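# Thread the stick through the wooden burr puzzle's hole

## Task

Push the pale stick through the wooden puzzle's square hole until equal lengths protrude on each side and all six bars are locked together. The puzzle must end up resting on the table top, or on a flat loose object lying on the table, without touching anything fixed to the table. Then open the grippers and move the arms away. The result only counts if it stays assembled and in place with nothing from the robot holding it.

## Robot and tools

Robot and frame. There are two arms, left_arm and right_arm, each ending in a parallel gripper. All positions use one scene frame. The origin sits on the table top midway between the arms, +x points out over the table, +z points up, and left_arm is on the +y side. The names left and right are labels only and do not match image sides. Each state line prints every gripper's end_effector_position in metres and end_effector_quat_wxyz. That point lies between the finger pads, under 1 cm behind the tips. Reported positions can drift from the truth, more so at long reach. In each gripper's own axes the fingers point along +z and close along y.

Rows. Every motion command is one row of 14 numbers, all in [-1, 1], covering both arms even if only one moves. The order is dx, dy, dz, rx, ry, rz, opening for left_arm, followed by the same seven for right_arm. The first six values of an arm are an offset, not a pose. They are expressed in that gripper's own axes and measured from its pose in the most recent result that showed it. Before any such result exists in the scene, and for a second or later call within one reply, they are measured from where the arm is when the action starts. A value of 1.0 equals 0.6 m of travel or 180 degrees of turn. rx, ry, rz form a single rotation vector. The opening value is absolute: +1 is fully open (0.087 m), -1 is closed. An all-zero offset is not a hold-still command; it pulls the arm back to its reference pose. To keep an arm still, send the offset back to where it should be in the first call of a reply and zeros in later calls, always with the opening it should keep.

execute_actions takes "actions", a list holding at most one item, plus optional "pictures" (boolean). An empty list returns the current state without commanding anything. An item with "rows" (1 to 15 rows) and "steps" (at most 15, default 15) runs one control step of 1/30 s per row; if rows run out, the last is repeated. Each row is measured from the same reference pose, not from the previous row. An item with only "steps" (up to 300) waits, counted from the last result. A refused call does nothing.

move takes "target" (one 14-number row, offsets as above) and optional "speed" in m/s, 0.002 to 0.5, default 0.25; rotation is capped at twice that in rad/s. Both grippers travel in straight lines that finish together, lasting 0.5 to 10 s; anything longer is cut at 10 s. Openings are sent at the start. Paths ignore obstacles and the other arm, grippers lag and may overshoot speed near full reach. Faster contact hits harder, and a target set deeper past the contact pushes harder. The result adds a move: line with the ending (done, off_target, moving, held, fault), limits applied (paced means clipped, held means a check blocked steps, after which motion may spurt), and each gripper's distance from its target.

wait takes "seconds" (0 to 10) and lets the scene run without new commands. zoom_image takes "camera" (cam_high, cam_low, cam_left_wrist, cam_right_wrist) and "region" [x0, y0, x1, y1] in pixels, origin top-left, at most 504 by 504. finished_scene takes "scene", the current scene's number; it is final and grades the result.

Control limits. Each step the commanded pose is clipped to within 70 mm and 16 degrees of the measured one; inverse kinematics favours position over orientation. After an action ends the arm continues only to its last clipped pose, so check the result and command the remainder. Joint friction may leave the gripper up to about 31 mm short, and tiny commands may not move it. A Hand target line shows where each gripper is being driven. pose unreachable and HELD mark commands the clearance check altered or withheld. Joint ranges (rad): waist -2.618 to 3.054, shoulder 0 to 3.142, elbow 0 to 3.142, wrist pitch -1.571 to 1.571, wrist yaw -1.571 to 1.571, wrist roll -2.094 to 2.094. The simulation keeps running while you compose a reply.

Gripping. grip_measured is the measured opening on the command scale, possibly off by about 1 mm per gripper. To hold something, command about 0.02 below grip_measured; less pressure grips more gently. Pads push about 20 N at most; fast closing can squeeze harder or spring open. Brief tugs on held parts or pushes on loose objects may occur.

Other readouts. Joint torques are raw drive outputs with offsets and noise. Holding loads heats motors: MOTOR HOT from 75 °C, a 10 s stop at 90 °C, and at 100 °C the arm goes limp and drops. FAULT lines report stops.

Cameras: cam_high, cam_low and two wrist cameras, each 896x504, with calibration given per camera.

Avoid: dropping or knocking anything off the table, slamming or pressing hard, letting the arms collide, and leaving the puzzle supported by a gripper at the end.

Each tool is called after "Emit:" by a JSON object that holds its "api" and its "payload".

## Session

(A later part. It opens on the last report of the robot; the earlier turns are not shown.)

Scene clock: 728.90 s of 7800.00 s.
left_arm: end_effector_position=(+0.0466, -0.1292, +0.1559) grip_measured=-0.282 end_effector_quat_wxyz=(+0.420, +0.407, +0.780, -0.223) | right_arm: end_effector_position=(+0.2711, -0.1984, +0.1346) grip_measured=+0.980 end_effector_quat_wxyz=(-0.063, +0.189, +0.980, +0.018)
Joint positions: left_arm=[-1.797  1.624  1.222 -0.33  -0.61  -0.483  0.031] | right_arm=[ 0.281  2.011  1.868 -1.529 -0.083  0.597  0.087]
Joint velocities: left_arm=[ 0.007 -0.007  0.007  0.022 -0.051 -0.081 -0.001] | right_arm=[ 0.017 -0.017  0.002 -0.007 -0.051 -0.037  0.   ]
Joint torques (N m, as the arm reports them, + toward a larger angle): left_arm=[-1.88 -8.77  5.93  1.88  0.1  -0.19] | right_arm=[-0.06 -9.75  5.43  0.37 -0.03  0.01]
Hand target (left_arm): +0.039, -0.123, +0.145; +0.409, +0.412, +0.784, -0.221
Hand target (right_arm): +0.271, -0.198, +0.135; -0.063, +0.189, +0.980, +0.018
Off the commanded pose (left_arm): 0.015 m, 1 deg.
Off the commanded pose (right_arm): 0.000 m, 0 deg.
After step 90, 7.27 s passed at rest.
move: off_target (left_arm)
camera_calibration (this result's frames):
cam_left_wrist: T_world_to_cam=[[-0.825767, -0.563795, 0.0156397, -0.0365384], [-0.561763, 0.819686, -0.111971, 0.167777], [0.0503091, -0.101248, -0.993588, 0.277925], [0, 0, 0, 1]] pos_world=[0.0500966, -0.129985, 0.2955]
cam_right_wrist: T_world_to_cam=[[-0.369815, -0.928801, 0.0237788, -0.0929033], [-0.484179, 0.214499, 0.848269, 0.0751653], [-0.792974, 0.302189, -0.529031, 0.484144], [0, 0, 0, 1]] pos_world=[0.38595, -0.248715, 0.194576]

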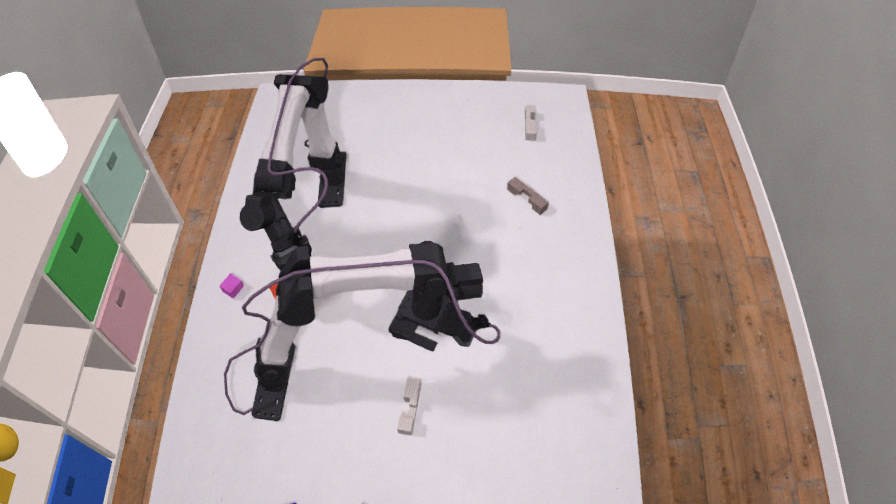

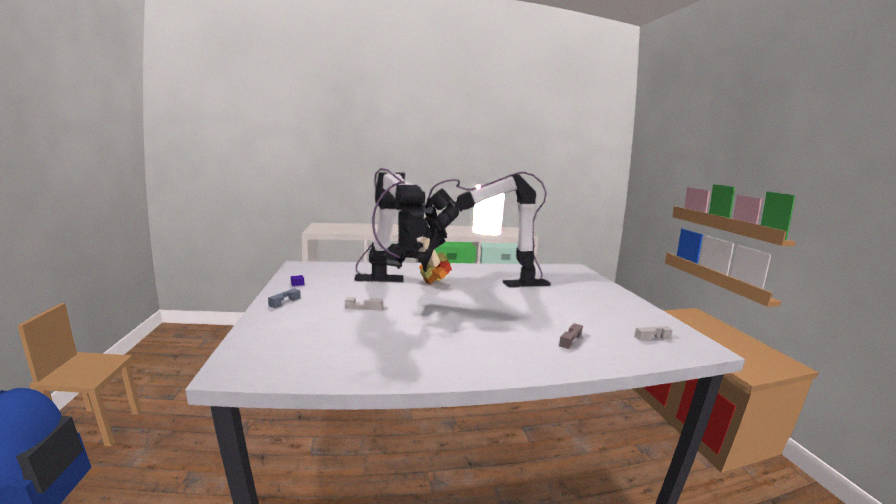

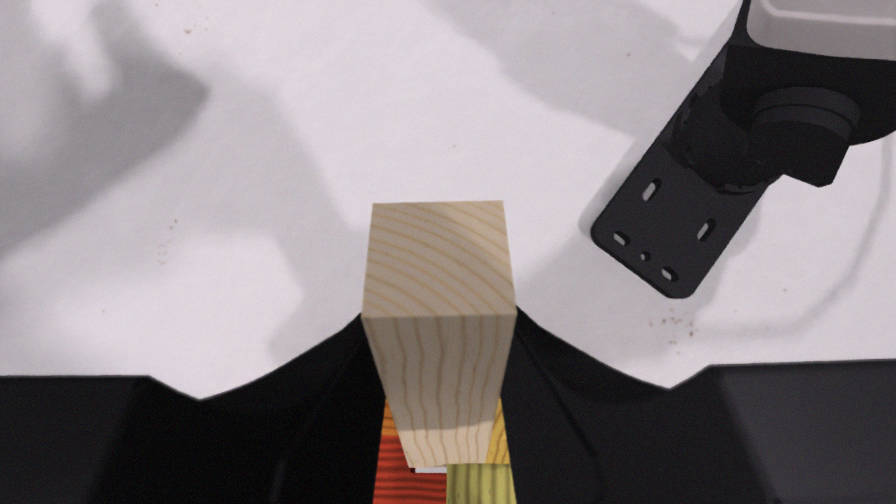

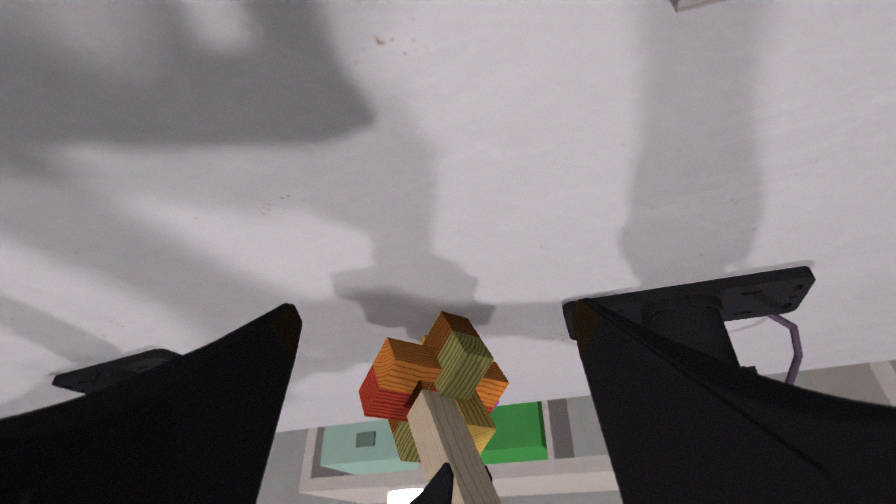

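Emit:
{"api": "execute_actions", "payload": {"actions": [{"rows": [
[0.025,0,0.006,0.004,0.010,0,-0.35,0,0,0,0,0,0,1],
[0.025,0,0.006,0.004,0.010,0,-0.35,0,0,0,0,0,0,1],
[0.025,0,0.006,0.004,0.010,0,-0.35,0,0,0,0,0,0,1],
[0.025,0,-0.008,0.004,0.010,0,-0.35,0,0,0,0,0,0,1],
[0.025,0,-0.008,0.004,0.010,0,-0.35,0,0,0,0,0,0,1],
[0.025,0,-0.008,0.004,0.010,0,-0.35,0,0,0,0,0,0,1],
[0.028,-0.002,0.006,0.004,0.010,0,-0.35,0,0,0,0,0,0,1],
[0.028,-0.002,0.006,0.004,0.010,0,-0.35,0,0,0,0,0,0,1],
[0.028,-0.002,0.006,0.004,0.010,0,-0.35,0,0,0,0,0,0,1],
[0.028,-0.002,-0.008,0.004,0.010,0,-0.35,0,0,0,0,0,0,1],
[0.028,-0.002,-0.008,0.004,0.010,0,-0.35,0,0,0,0,0,0,1],
[0.028,-0.002,-0.008,0.004,0.010,0,-0.35,0,0,0,0,0,0,1],
[0.03,-0.002,0.004,0.004,0.010,0,-0.35,0,0,0,0,0,0,1],
[0.03,-0.002,0.004,0.004,0.010,0,-0.35,0,0,0,0,0,0,1],
[0.03,-0.002,-0.002,0.004,0.010,0,-0.35,0,0,0,0,0,0,1]
], "steps": 15}]}}

Emit:
{"api": "wait", "payload": {"seconds": 0.3}}

Emit:
{"api": "zoom_image", "payload": {"camera": "cam_left_wrist", "region": [365, 384, 525, 504]}}

Emit:
{"api": "zoom_image", "payload": {"camera": "cam_right_wrist", "region": [370, 320, 520, 450]}}

Scene clock: 749.03 s of 7800.00 s.
left_arm: end_effector_position=(+0.0465, -0.1281, +0.1548) grip_measured=-0.282 end_effector_quat_wxyz=(+0.419, +0.404, +0.781, -0.224) | right_arm: end_effector_position=(+0.2711, -0.1984, +0.1346) grip_measured=+0.980 end_effector_quat_wxyz=(-0.063, +0.189, +0.980, +0.018)
Joint positions: left_arm=[-1.798  1.62   1.213 -0.325 -0.61  -0.489  0.031] | right_arm=[ 0.281  2.011  1.868 -1.529 -0.083  0.597  0.087]
Joint velocities: left_arm=[-0.012 -0.002  0.002  0.066  0.007 -0.022 -0.001] | right_arm=[ 0.007 -0.012 -0.002 -0.007  0.037 -0.007 -0.001]
Joint torques (N m, as the arm reports them, + toward a larger angle): left_arm=[-1.31 -8.54  5.87  1.87  0.21 -0.19] | right_arm=[ 0.05 -9.79  5.25  0.31 -0.07  0.05]
Hand target (left_arm): +0.040, -0.121, +0.142; +0.405, +0.412, +0.786, -0.221
Hand target (right_arm): +0.271, -0.198, +0.135; -0.063, +0.189, +0.980, +0.018
Off the commanded pose (left_arm): 0.017 m, 2 deg.
Off the commanded pose (right_arm): 0.000 m, 0 deg.
Steps of this call (steps 1 to 90: nothing new was sent; then 16.63 s passed at rest; steps 91 to 105: all 15 steps of this action). Readings (end_effector_position):
91: left_arm (+0.0465, -0.1292, +0.1559) | right_arm (+0.2711, -0.1984, +0.1346)
92: left_arm (+0.0465, -0.1292, +0.1559) | right_arm (+0.2711, -0.1984, +0.1346)
94: left_arm (+0.0465, -0.1288, +0.1556) | right_arm (+0.2711, -0.1984, +0.1346)
98: left_arm (+0.0466, -0.1279, +0.1550) | right_arm (+0.2711, -0.1984, +0.1346)
105: the state above
camera_calibration (this result's frames):
cam_left_wrist: T_world_to_cam=[[-0.823859, -0.566412, 0.0208187, -0.0372354], [-0.564871, 0.817485, -0.112421, 0.166622], [0.0466576, -0.104379, -0.993443, 0.276697], [0, 0, 0, 1]] pos_world=[0.0505332, -0.12842, 0.29439]
cam_right_wrist: T_world_to_cam=[[-0.369815, -0.928801, 0.0237788, -0.0929033], [-0.484179, 0.214499, 0.848269, 0.0751653], [-0.792974, 0.302189, -0.529031, 0.484144], [0, 0, 0, 1]] pos_world=[0.38595, -0.248715, 0.194576]

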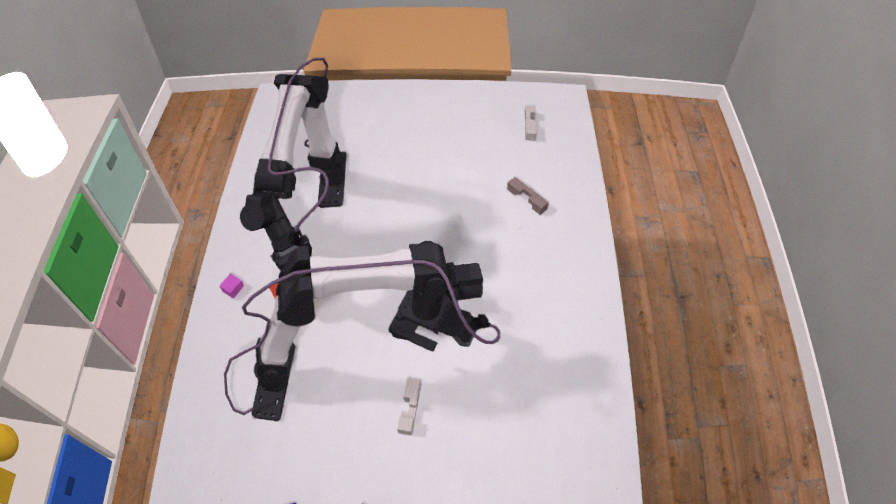

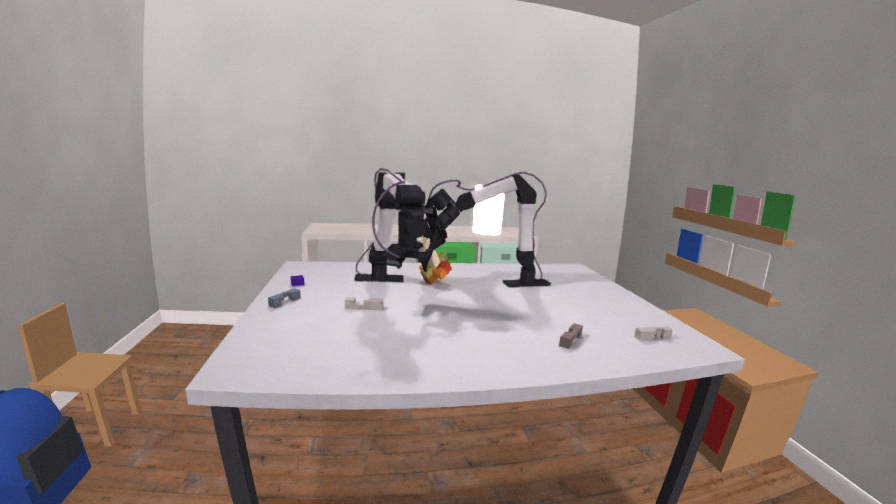

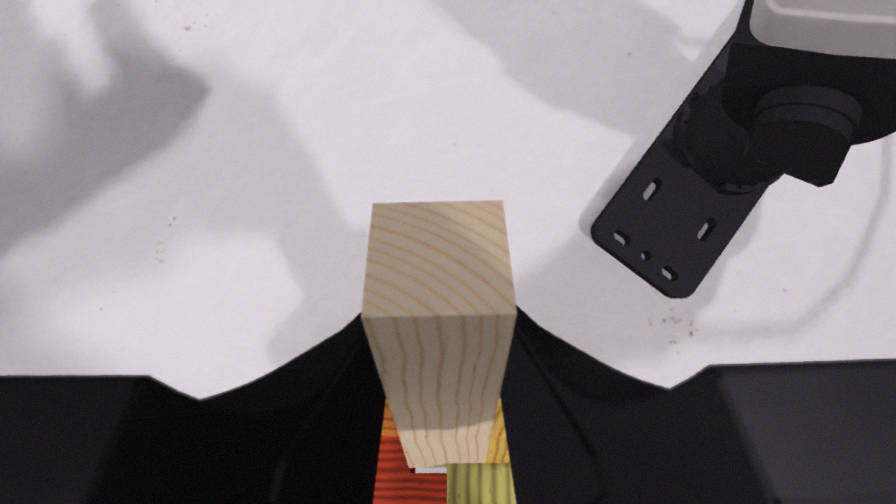

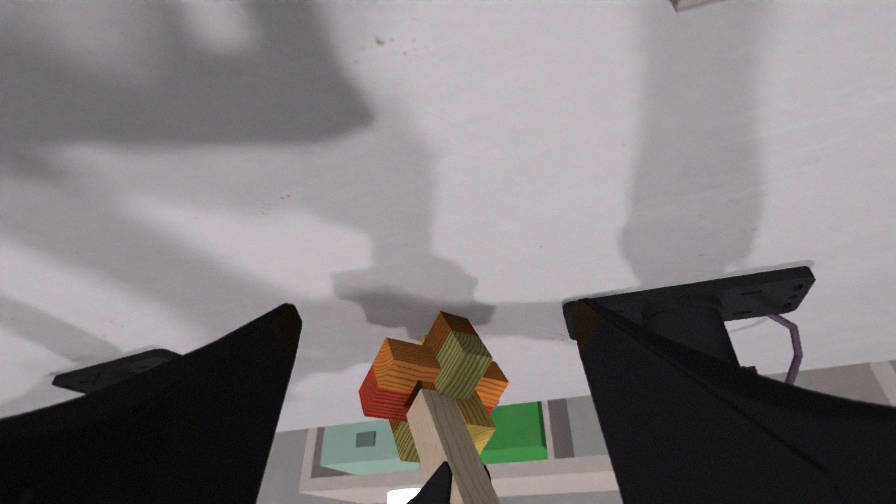

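Scene clock: 749.33 s of 7800.00 s.
left_arm: end_effector_position=(+0.0465, -0.1281, +0.1548) grip_measured=-0.282 end_effector_quat_wxyz=(+0.419, +0.404, +0.781, -0.224) | right_arm: end_effector_position=(+0.2711, -0.1984, +0.1346) grip_measured=+0.980 end_effector_quat_wxyz=(-0.063, +0.189, +0.980, +0.018)
Joint positions: left_arm=[-1.798  1.62   1.213 -0.325 -0.61  -0.489  0.031] | right_arm=[ 0.281  2.011  1.868 -1.529 -0.083  0.597  0.087]
Joint velocities: left_arm=[-0.007 -0.007  0.012  0.051  0.066 -0.022 -0.   ] | right_arm=[-0.002  0.002 -0.002  0.007  0.022  0.037 -0.001]
Joint torques (N m, as the arm reports them, + toward a larger angle): left_arm=[-1.35 -8.83  5.87  1.8   0.11 -0.28] | right_arm=[-0.11 -9.59  5.32  0.38 -0.05  0.02]
Hand target (left_arm): +0.040, -0.121, +0.142; +0.405, +0.412, +0.786, -0.221
Hand target (right_arm): +0.271, -0.198, +0.135; -0.063, +0.189, +0.980, +0.018
Off the commanded pose (left_arm): 0.017 m, 2 deg.
Off the commanded pose (right_arm): 0.000 m, 0 deg.
Steps of this call (steps 1 to 9: nothing new was sent). Readings (end_effector_position):
1: left_arm (+0.0465, -0.1281, +0.1548) | right_arm (+0.2711, -0.1984, +0.1346)
2: left_arm (+0.0465, -0.1281, +0.1548) | right_arm (+0.2711, -0.1984, +0.1346)
4: left_arm (+0.0465, -0.1281, +0.1548) | right_arm (+0.2711, -0.1984, +0.1346)
8: left_arm (+0.0465, -0.1281, +0.1548) | right_arm (+0.2711, -0.1984, +0.1346)
9: the state above
camera_calibration (this result's frames):
cam_left_wrist: T_world_to_cam=[[-0.823859, -0.566412, 0.0208187, -0.0372354], [-0.564871, 0.817485, -0.112421, 0.166622], [0.0466576, -0.104379, -0.993443, 0.276697], [0, 0, 0, 1]] pos_world=[0.0505332, -0.12842, 0.29439]
cam_right_wrist: T_world_to_cam=[[-0.369815, -0.928801, 0.0237788, -0.0929033], [-0.484179, 0.214499, 0.848269, 0.0751653], [-0.792974, 0.302189, -0.529031, 0.484144], [0, 0, 0, 1]] pos_world=[0.38595, -0.248715, 0.194576]

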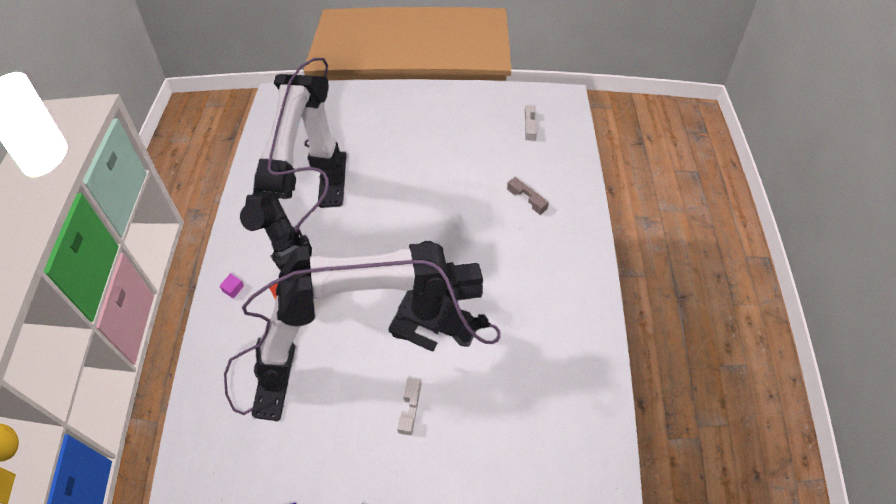

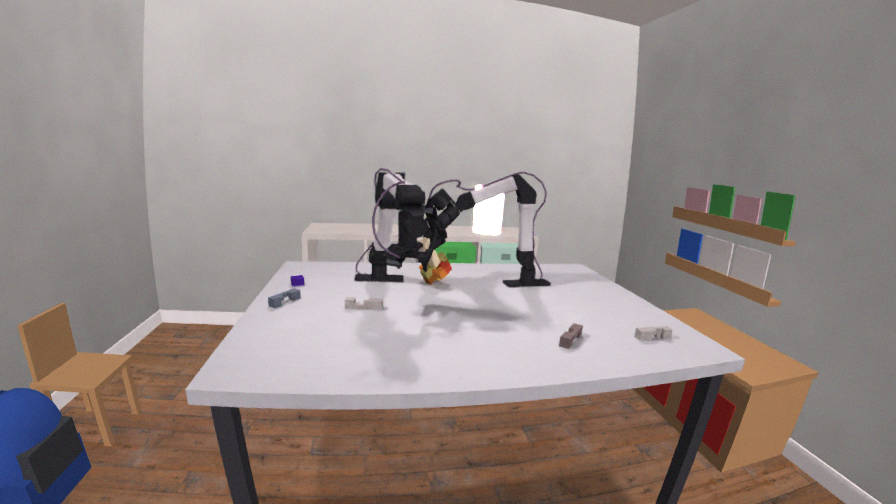

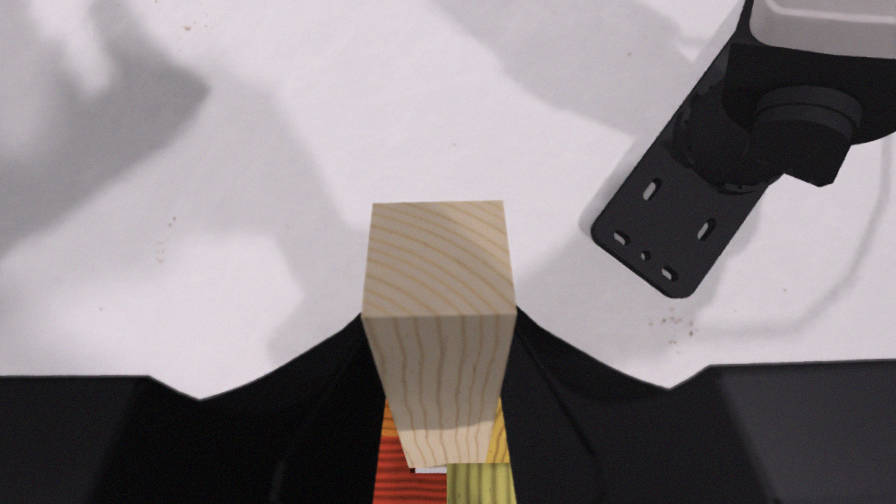

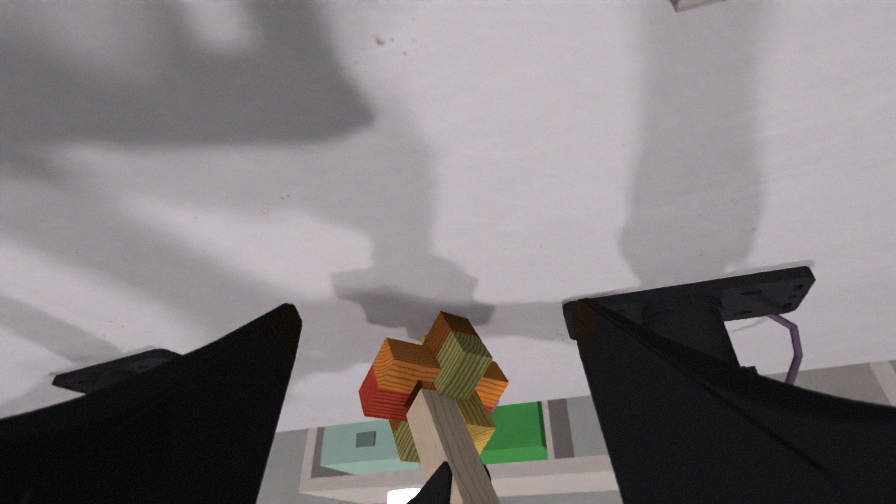

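Region (365, 384, 525, 504) of cam_left_wrist's 896x504 image, scaled by 3.150, with more detail than that image has; it fills the top 378 rows of this view, and the rest is white.

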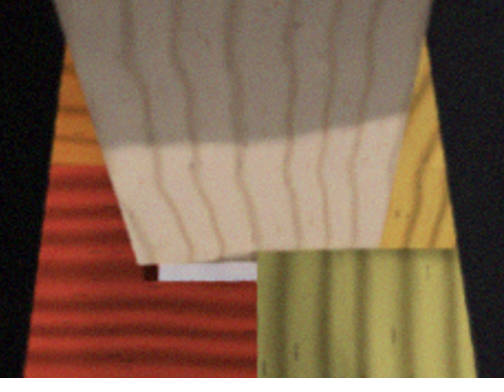

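Region (370, 320, 520, 450) of cam_right_wrist's 896x504 image, scaled by 3.360, with more detail than that image has; it fills the top 437 rows of this view, and the rest is white.

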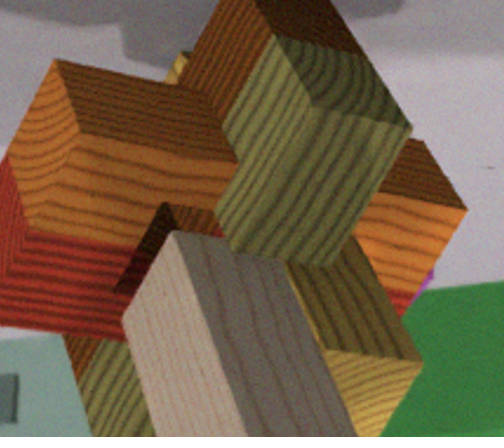

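Emit:
{"api": "execute_actions", "payload": {"actions": [{"rows": [
[0.03,-0.002,-0.008,0.004,0.010,0,-0.35,0,0,0,0,0,0,1],
[0.032,-0.002,-0.008,0.004,0.010,0,-0.35,0,0,0,0,0,0,1],
[0.034,-0.002,-0.008,0.004,0.010,0,-0.35,0,0,0,0,0,0,1],
[0.036,-0.003,0.006,0.004,0.010,0,-0.35,0,0,0,0,0,0,1],
[0.038,-0.003,0.006,0.004,0.012,0,-0.35,0,0,0,0,0,0,1],
[0.04,-0.003,0.006,0.004,0.012,0,-0.35,0,0,0,0,0,0,1],
[0.04,-0.003,-0.008,0.004,0.012,0,-0.35,0,0,0,0,0,0,1],
[0.04,-0.003,-0.008,0.004,0.012,0,-0.35,0,0,0,0,0,0,1],
[0.04,-0.003,-0.008,0.004,0.012,0,-0.35,0,0,0,0,0,0,1],
[0.04,-0.003,0.006,0.004,0.012,0,-0.35,0,0,0,0,0,0,1],
[0.04,-0.003,0.006,0.004,0.012,0,-0.35,0,0,0,0,0,0,1],
[0.04,-0.003,0.006,0.004,0.012,0,-0.35,0,0,0,0,0,0,1],
[0.04,-0.003,-0.006,0.004,0.012,0,-0.35,0,0,0,0,0,0,1],
[0.04,-0.003,-0.006,0.004,0.012,0,-0.35,0,0,0,0,0,0,1],
[0.04,-0.003,-0.002,0.004,0.012,0,-0.35,0,0,0,0,0,0,1]
], "steps": 15}]}}

Emit:
{"api": "zoom_image", "payload": {"camera": "cam_left_wrist", "region": [365, 384, 525, 504]}}

Emit:
{"api": "zoom_image", "payload": {"camera": "cam_right_wrist", "region": [370, 320, 520, 450]}}

Scene clock: 773.13 s of 7800.00 s.
left_arm: end_effector_position=(+0.0459, -0.1247, +0.1517) grip_measured=-0.282 end_effector_quat_wxyz=(+0.420, +0.399, +0.783, -0.226) | right_arm: end_effector_position=(+0.2711, -0.1984, +0.1346) grip_measured=+0.980 end_effector_quat_wxyz=(-0.063, +0.189, +0.980, +0.018)
Joint positions: left_arm=[-1.802  1.609  1.186 -0.309 -0.617 -0.501  0.031] | right_arm=[ 0.281  2.011  1.868 -1.529 -0.083  0.597  0.087]
Joint velocities: left_arm=[-0.002 -0.017 -0.007 -0.066  0.051 -0.022  0.001] | right_arm=[-0.007  0.017 -0.002 -0.037 -0.007  0.007  0.001]
Joint torques (N m, as the arm reports them, + toward a larger angle): left_arm=[-1.29 -7.9   5.82  1.75  0.22 -0.23] | right_arm=[-0.12 -9.71  5.26  0.38 -0.01  0.04]
Hand target (left_arm): +0.037, -0.117, +0.136; +0.402, +0.411, +0.788, -0.220
Hand target (right_arm): +0.271, -0.198, +0.135; -0.063, +0.189, +0.980, +0.018
Off the commanded pose (left_arm): 0.020 m, 3 deg.
Off the commanded pose (right_arm): 0.000 m, 0 deg.
Steps of this call (steps 1 to 90: nothing new was sent; then 20.30 s passed at rest; steps 91 to 105: all 15 steps of this action). Readings (end_effector_position):
91: left_arm (+0.0465, -0.1277, +0.1543) | right_arm (+0.2711, -0.1984, +0.1346)
92: left_arm (+0.0466, -0.1268, +0.1539) | right_arm (+0.2711, -0.1984, +0.1346)
94: left_arm (+0.0466, -0.1254, +0.1524) | right_arm (+0.2711, -0.1984, +0.1346)
98: left_arm (+0.0460, -0.1248, +0.1515) | right_arm (+0.2711, -0.1984, +0.1346)
105: the state above
camera_calibration (this result's frames):
cam_left_wrist: T_world_to_cam=[[-0.819162, -0.57286, 0.0283774, -0.0378386], [-0.571907, 0.812041, -0.116242, 0.163412], [0.0435468, -0.11145, -0.992815, 0.273136], [0, 0, 0, 1]] pos_world=[0.0505661, -0.123932, 0.291243]
cam_right_wrist: T_world_to_cam=[[-0.369815, -0.928801, 0.0237788, -0.0929033], [-0.484179, 0.214499, 0.848269, 0.0751653], [-0.792974, 0.302189, -0.529031, 0.484144], [0, 0, 0, 1]] pos_world=[0.38595, -0.248715, 0.194576]

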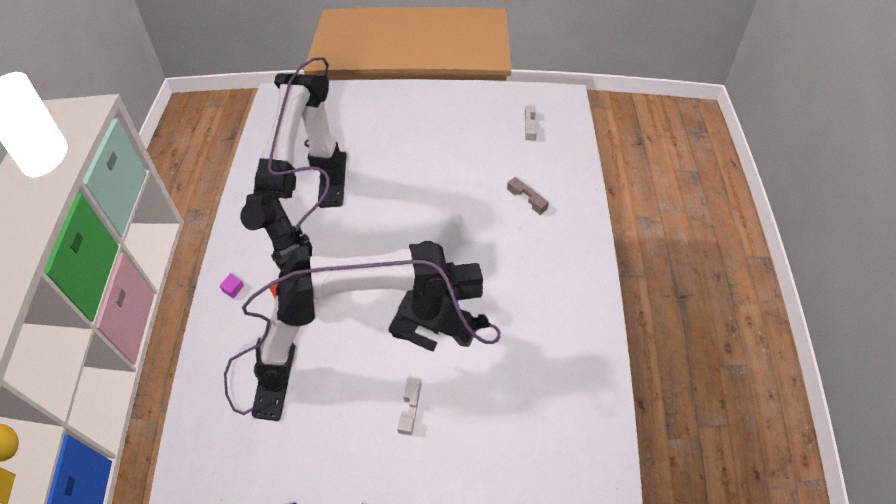

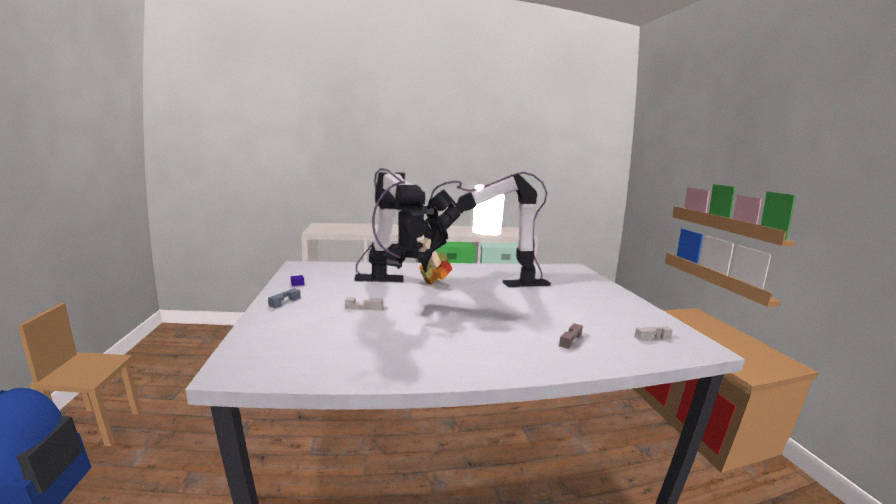

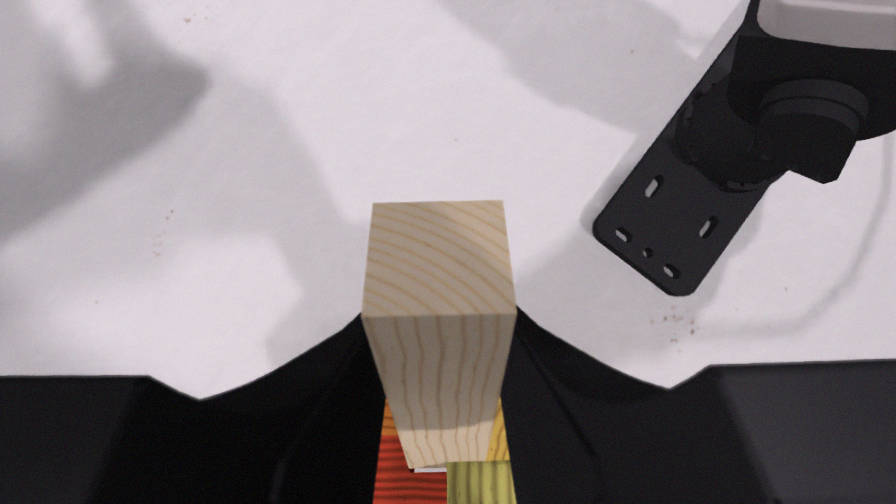

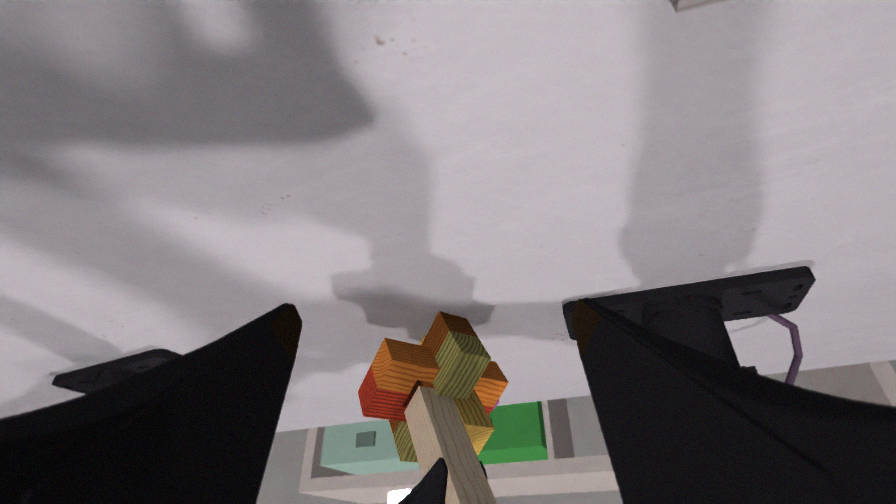

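Region (365, 384, 525, 504) of cam_left_wrist's 896x504 image, scaled by 3.150, with more detail than that image has; it fills the top 378 rows of this view, and the rest is white.

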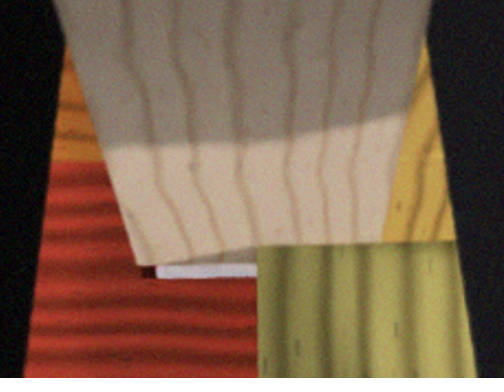

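Region (370, 320, 520, 450) of cam_right_wrist's 896x504 image, scaled by 3.360, with more detail than that image has; it fills the top 437 rows of this view, and the rest is white.

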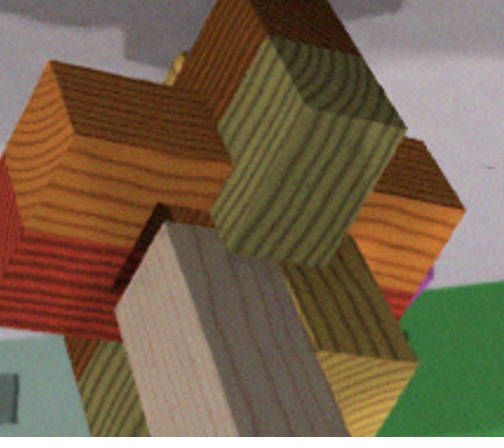

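Emit:
{"api": "execute_actions", "payload": {"actions": [{"rows": [
[0.036,-0.005,-0.008,0.002,0.014,0.003,-0.35,0,0,0,0,0,0,1],
[0.038,-0.006,-0.008,0.002,0.014,0.003,-0.35,0,0,0,0,0,0,1],
[0.04,-0.007,-0.008,0.002,0.014,0.003,-0.35,0,0,0,0,0,0,1],
[0.04,-0.008,0.006,0.002,0.014,0.003,-0.35,0,0,0,0,0,0,1],
[0.04,-0.008,0.006,0.002,0.014,0.003,-0.35,0,0,0,0,0,0,1],
[0.04,-0.008,0.006,0.002,0.014,0.003,-0.35,0,0,0,0,0,0,1],
[0.042,-0.008,-0.008,0.002,0.014,0.003,-0.35,0,0,0,0,0,0,1],
[0.042,-0.008,-0.008,0.002,0.014,0.003,-0.35,0,0,0,0,0,0,1],
[0.042,-0.008,-0.008,0.002,0.014,0.003,-0.35,0,0,0,0,0,0,1],
[0.044,-0.008,0.006,0.002,0.014,0.003,-0.35,0,0,0,0,0,0,1],
[0.044,-0.008,0.006,0.002,0.014,0.003,-0.35,0,0,0,0,0,0,1],
[0.044,-0.008,0.006,0.002,0.014,0.003,-0.35,0,0,0,0,0,0,1],
[0.044,-0.008,-0.006,0.002,0.014,0.003,-0.35,0,0,0,0,0,0,1],
[0.044,-0.008,-0.006,0.002,0.014,0.003,-0.35,0,0,0,0,0,0,1],
[0.044,-0.008,-0.002,0.002,0.014,0.003,-0.35,0,0,0,0,0,0,1]
], "steps": 15}]}}

Emit:
{"api": "zoom_image", "payload": {"camera": "cam_left_wrist", "region": [365, 384, 525, 504]}}

Emit:
{"api": "zoom_image", "payload": {"camera": "cam_right_wrist", "region": [370, 320, 520, 450]}}

Scene clock: 785.20 s of 7800.00 s.
left_arm: end_effector_position=(+0.0441, -0.1242, +0.1516) grip_measured=-0.282 end_effector_quat_wxyz=(+0.426, +0.392, +0.783, -0.226) | right_arm: end_effector_position=(+0.2711, -0.1984, +0.1346) grip_measured=+0.980 end_effector_quat_wxyz=(-0.063, +0.189, +0.980, +0.018)
Joint positions: left_arm=[-1.814  1.609  1.18  -0.302 -0.64  -0.515  0.031] | right_arm=[ 0.281  2.011  1.868 -1.529 -0.083  0.597  0.087]
Joint velocities: left_arm=[ 0.007  0.007 -0.002 -0.007 -0.007 -0.095  0.001] | right_arm=[-0.022  0.012 -0.002 -0.022  0.022 -0.007  0.   ]
Joint torques (N m, as the arm reports them, + toward a larger angle): left_arm=[-1.74 -7.69  5.36  1.71  0.32 -0.27] | right_arm=[ 0.03 -9.77  5.47  0.37 -0.04  0.06]
Hand target (left_arm): +0.033, -0.115, +0.131; +0.403, +0.408, +0.790, -0.217
Hand target (right_arm): +0.271, -0.198, +0.135; -0.063, +0.189, +0.980, +0.018
Off the commanded pose (left_arm): 0.026 m, 3 deg.
Off the commanded pose (right_arm): 0.000 m, 0 deg.
Steps of this call (steps 1 to 90: nothing new was sent; then 8.57 s passed at rest; steps 91 to 105: all 15 steps of this action). Readings (end_effector_position):
91: left_arm (+0.0458, -0.1247, +0.1518) | right_arm (+0.2711, -0.1984, +0.1346)
92: left_arm (+0.0454, -0.1246, +0.1519) | right_arm (+0.2711, -0.1984, +0.1346)
94: left_arm (+0.0447, -0.1246, +0.1523) | right_arm (+0.2711, -0.1984, +0.1346)
98: left_arm (+0.0441, -0.1243, +0.1522) | right_arm (+0.2711, -0.1984, +0.1346)
105: the state above
camera_calibration (this result's frames):
cam_left_wrist: T_world_to_cam=[[-0.811893, -0.583025, 0.0301845, -0.0409756], [-0.581647, 0.803366, -0.127632, 0.163086], [0.0501633, -0.12118, -0.991362, 0.271534], [0, 0, 0, 1]] pos_world=[0.0479696, -0.122003, 0.291241]
cam_right_wrist: T_world_to_cam=[[-0.369815, -0.928801, 0.0237788, -0.0929033], [-0.484179, 0.214499, 0.848269, 0.0751653], [-0.792974, 0.302189, -0.529031, 0.484144], [0, 0, 0, 1]] pos_world=[0.38595, -0.248715, 0.194576]

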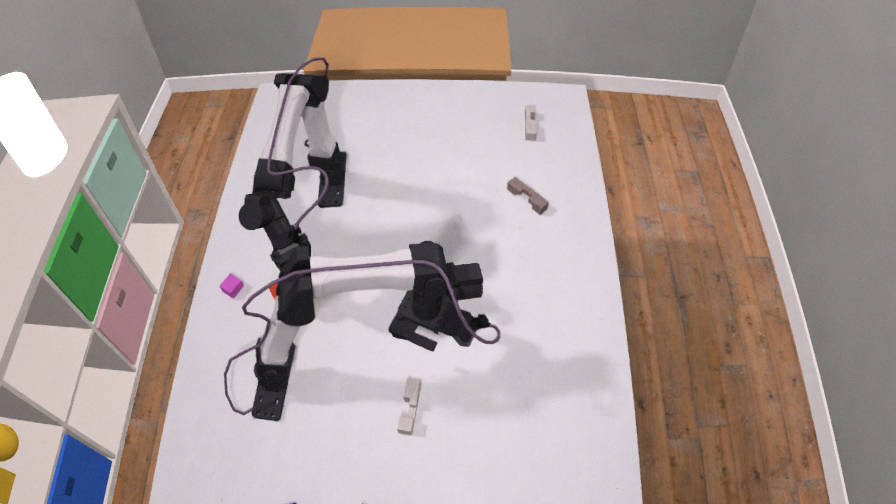

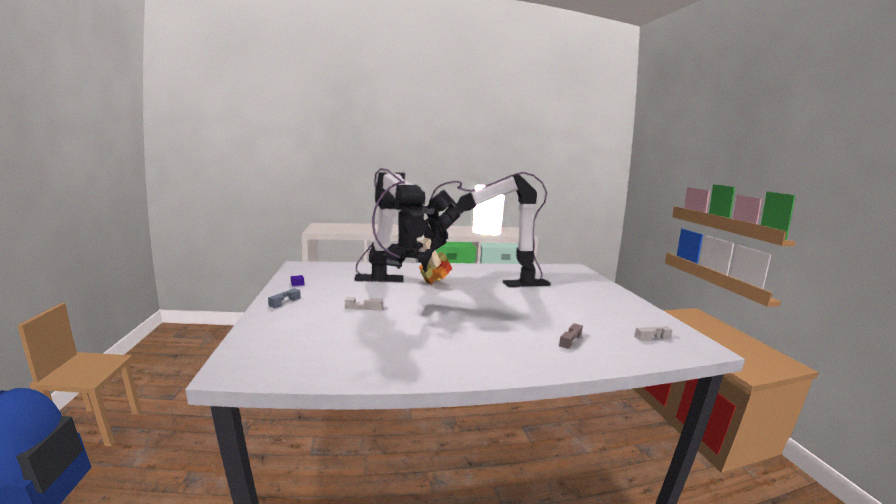

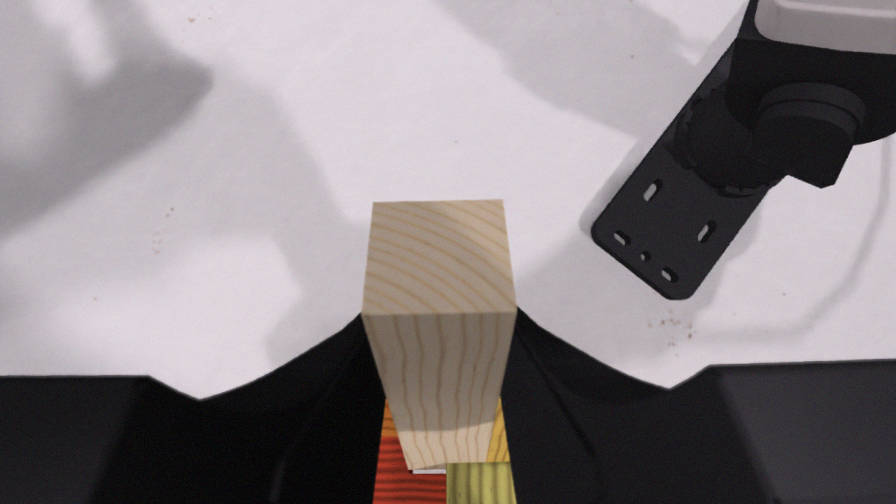

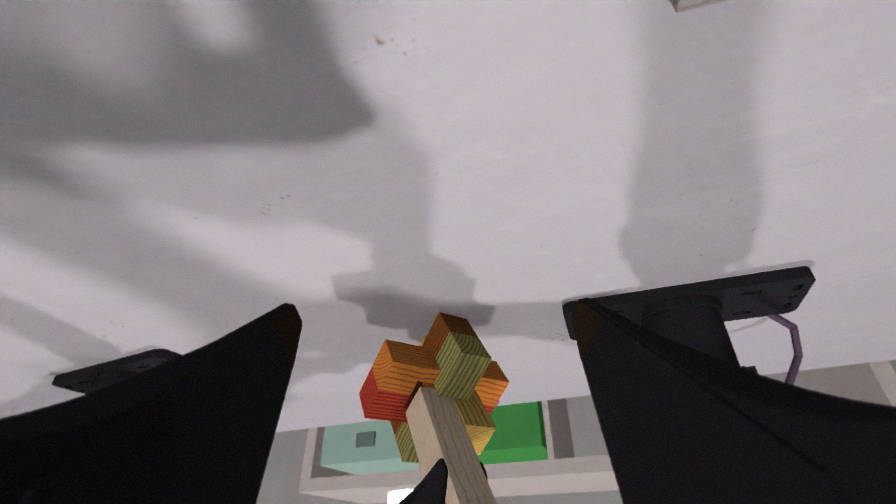

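Region (365, 384, 525, 504) of cam_left_wrist's 896x504 image, scaled by 3.150, with more detail than that image has; it fills the top 378 rows of this view, and the rest is white.

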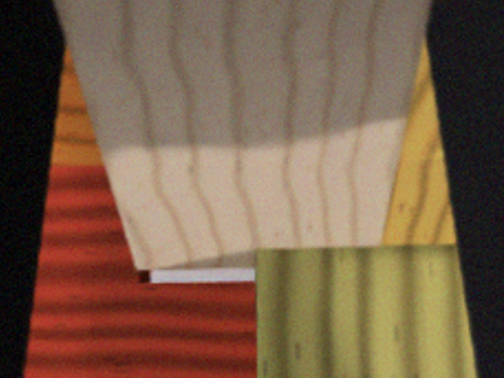

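Region (370, 320, 520, 450) of cam_right_wrist's 896x504 image, scaled by 3.360, with more detail than that image has; it fills the top 437 rows of this view, and the rest is white.

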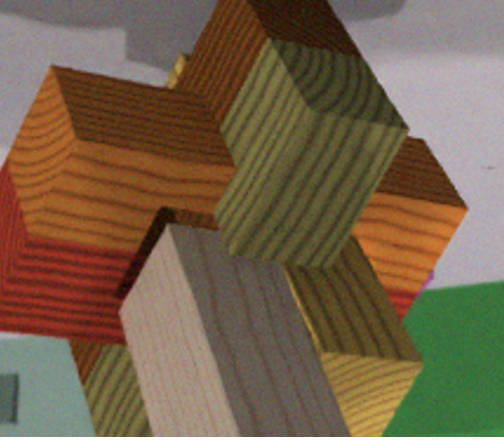

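Emit:
{"api": "move", "payload": {"target": [0.012, -0.008, 0.001, 0.010, 0.012, 0.015, -0.35, 0,0,0,0,0,0,1], "speed": 0.02}}

Emit:
{"api": "zoom_image", "payload": {"camera": "cam_left_wrist", "region": [365, 384, 525, 504]}}

Emit:
{"api": "zoom_image", "payload": {"camera": "cam_right_wrist", "region": [370, 320, 520, 450]}}

Scene clock: 807.17 s of 7800.00 s.
left_arm: end_effector_position=(+0.0437, -0.1245, +0.1517) grip_measured=-0.282 end_effector_quat_wxyz=(+0.426, +0.402, +0.778, -0.225) | right_arm: end_effector_position=(+0.2711, -0.1984, +0.1346) grip_measured=+0.980 end_effector_quat_wxyz=(-0.063, +0.189, +0.980, +0.018)
Joint positions: left_arm=[-1.814  1.609  1.18  -0.298 -0.633 -0.492  0.031] | right_arm=[ 0.281  2.011  1.868 -1.529 -0.083  0.597  0.087]
Joint velocities: left_arm=[-0.002 -0.017 -0.002 -0.037  0.022 -0.066 -0.   ] | right_arm=[ 0.002 -0.007  0.012 -0.007  0.066 -0.051 -0.001]
Joint torques (N m, as the arm reports them, + toward a larger angle): left_arm=[-0.05 -7.6   9.28  1.61  0.38  0.16] | right_arm=[ 0.02 -9.68  5.37  0.37 -0.07  0.06]
Hand target (left_arm): +0.038, -0.124, +0.145; +0.410, +0.421, +0.778, -0.221
Hand target (right_arm): +0.271, -0.198, +0.135; -0.063, +0.189, +0.980, +0.018
Off the commanded pose (left_arm): 0.008 m, 3 deg.
Off the commanded pose (right_arm): 0.000 m, 0 deg.
After step 90, 17.03 s passed at rest.
move: off_target (left_arm)
camera_calibration (this result's frames):
cam_left_wrist: T_world_to_cam=[[-0.822273, -0.568863, 0.0161947, -0.037165], [-0.566027, 0.81456, -0.126912, 0.1637], [0.0590039, -0.113523, -0.991782, 0.272231], [0, 0, 0, 1]] pos_world=[0.0460361, -0.123581, 0.291371]
cam_right_wrist: T_world_to_cam=[[-0.369815, -0.928801, 0.0237788, -0.0929033], [-0.484179, 0.214499, 0.848269, 0.0751653], [-0.792974, 0.302189, -0.529031, 0.484144], [0, 0, 0, 1]] pos_world=[0.38595, -0.248715, 0.194576]

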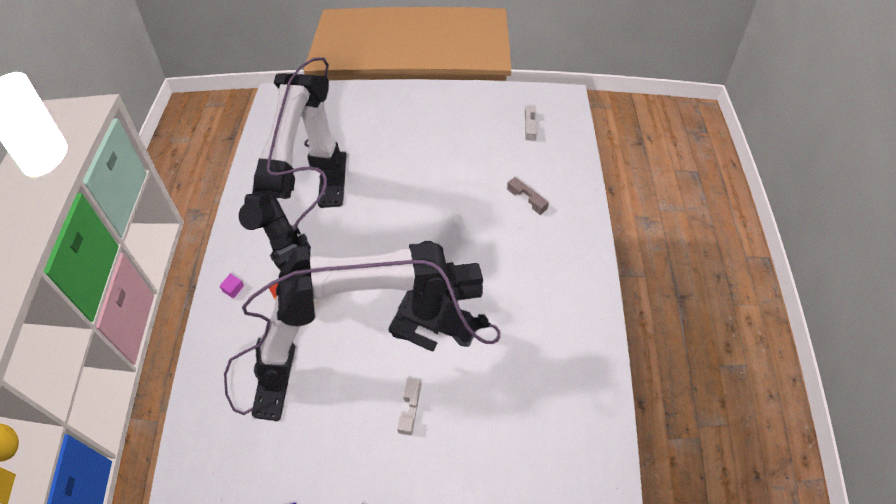

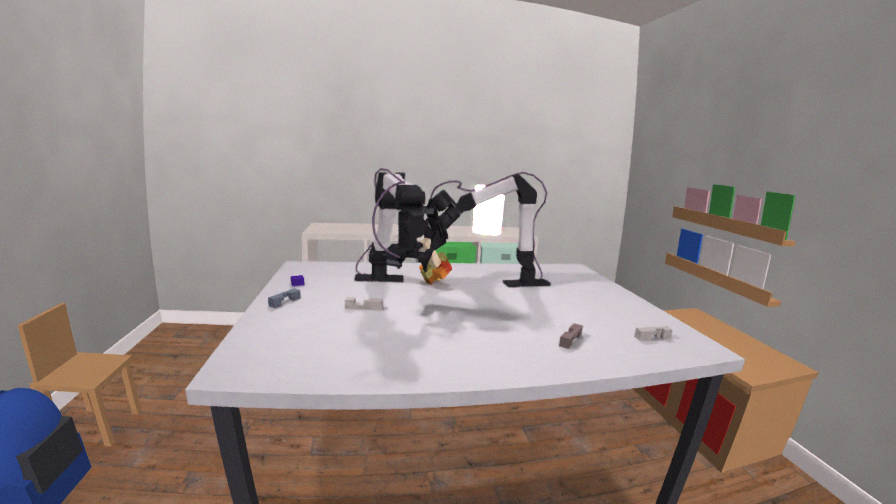

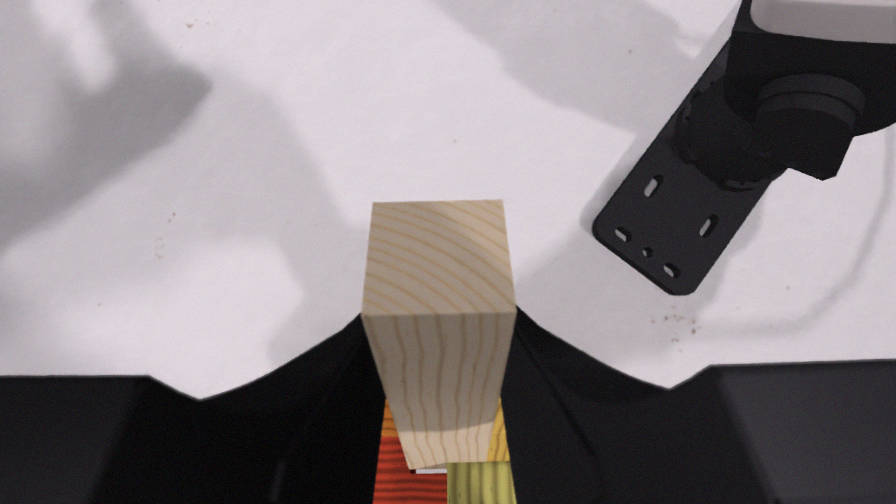

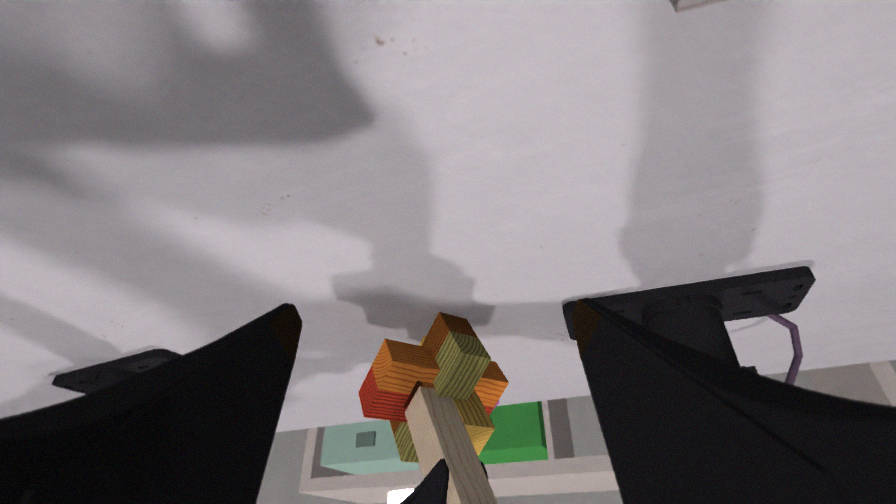

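Region (365, 384, 525, 504) of cam_left_wrist's 896x504 image, scaled by 3.150, with more detail than that image has; it fills the top 378 rows of this view, and the rest is white.

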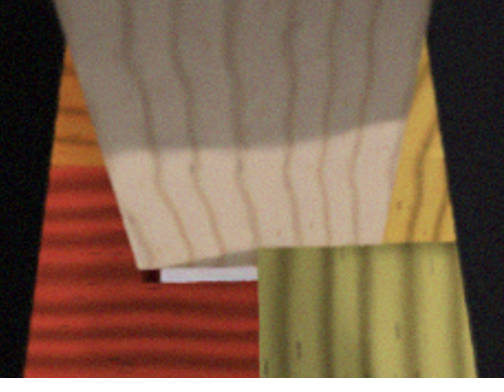

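Region (370, 320, 520, 450) of cam_right_wrist's 896x504 image, scaled by 3.360, with more detail than that image has; it fills the top 437 rows of this view, and the rest is white.

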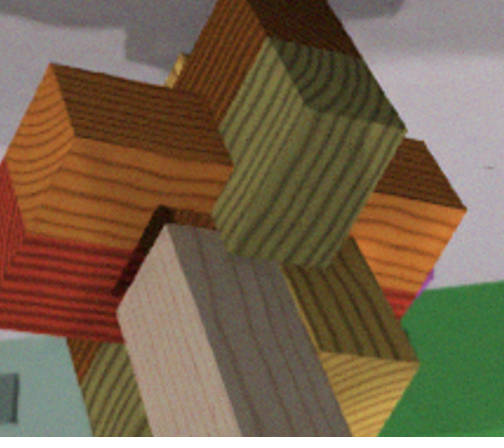

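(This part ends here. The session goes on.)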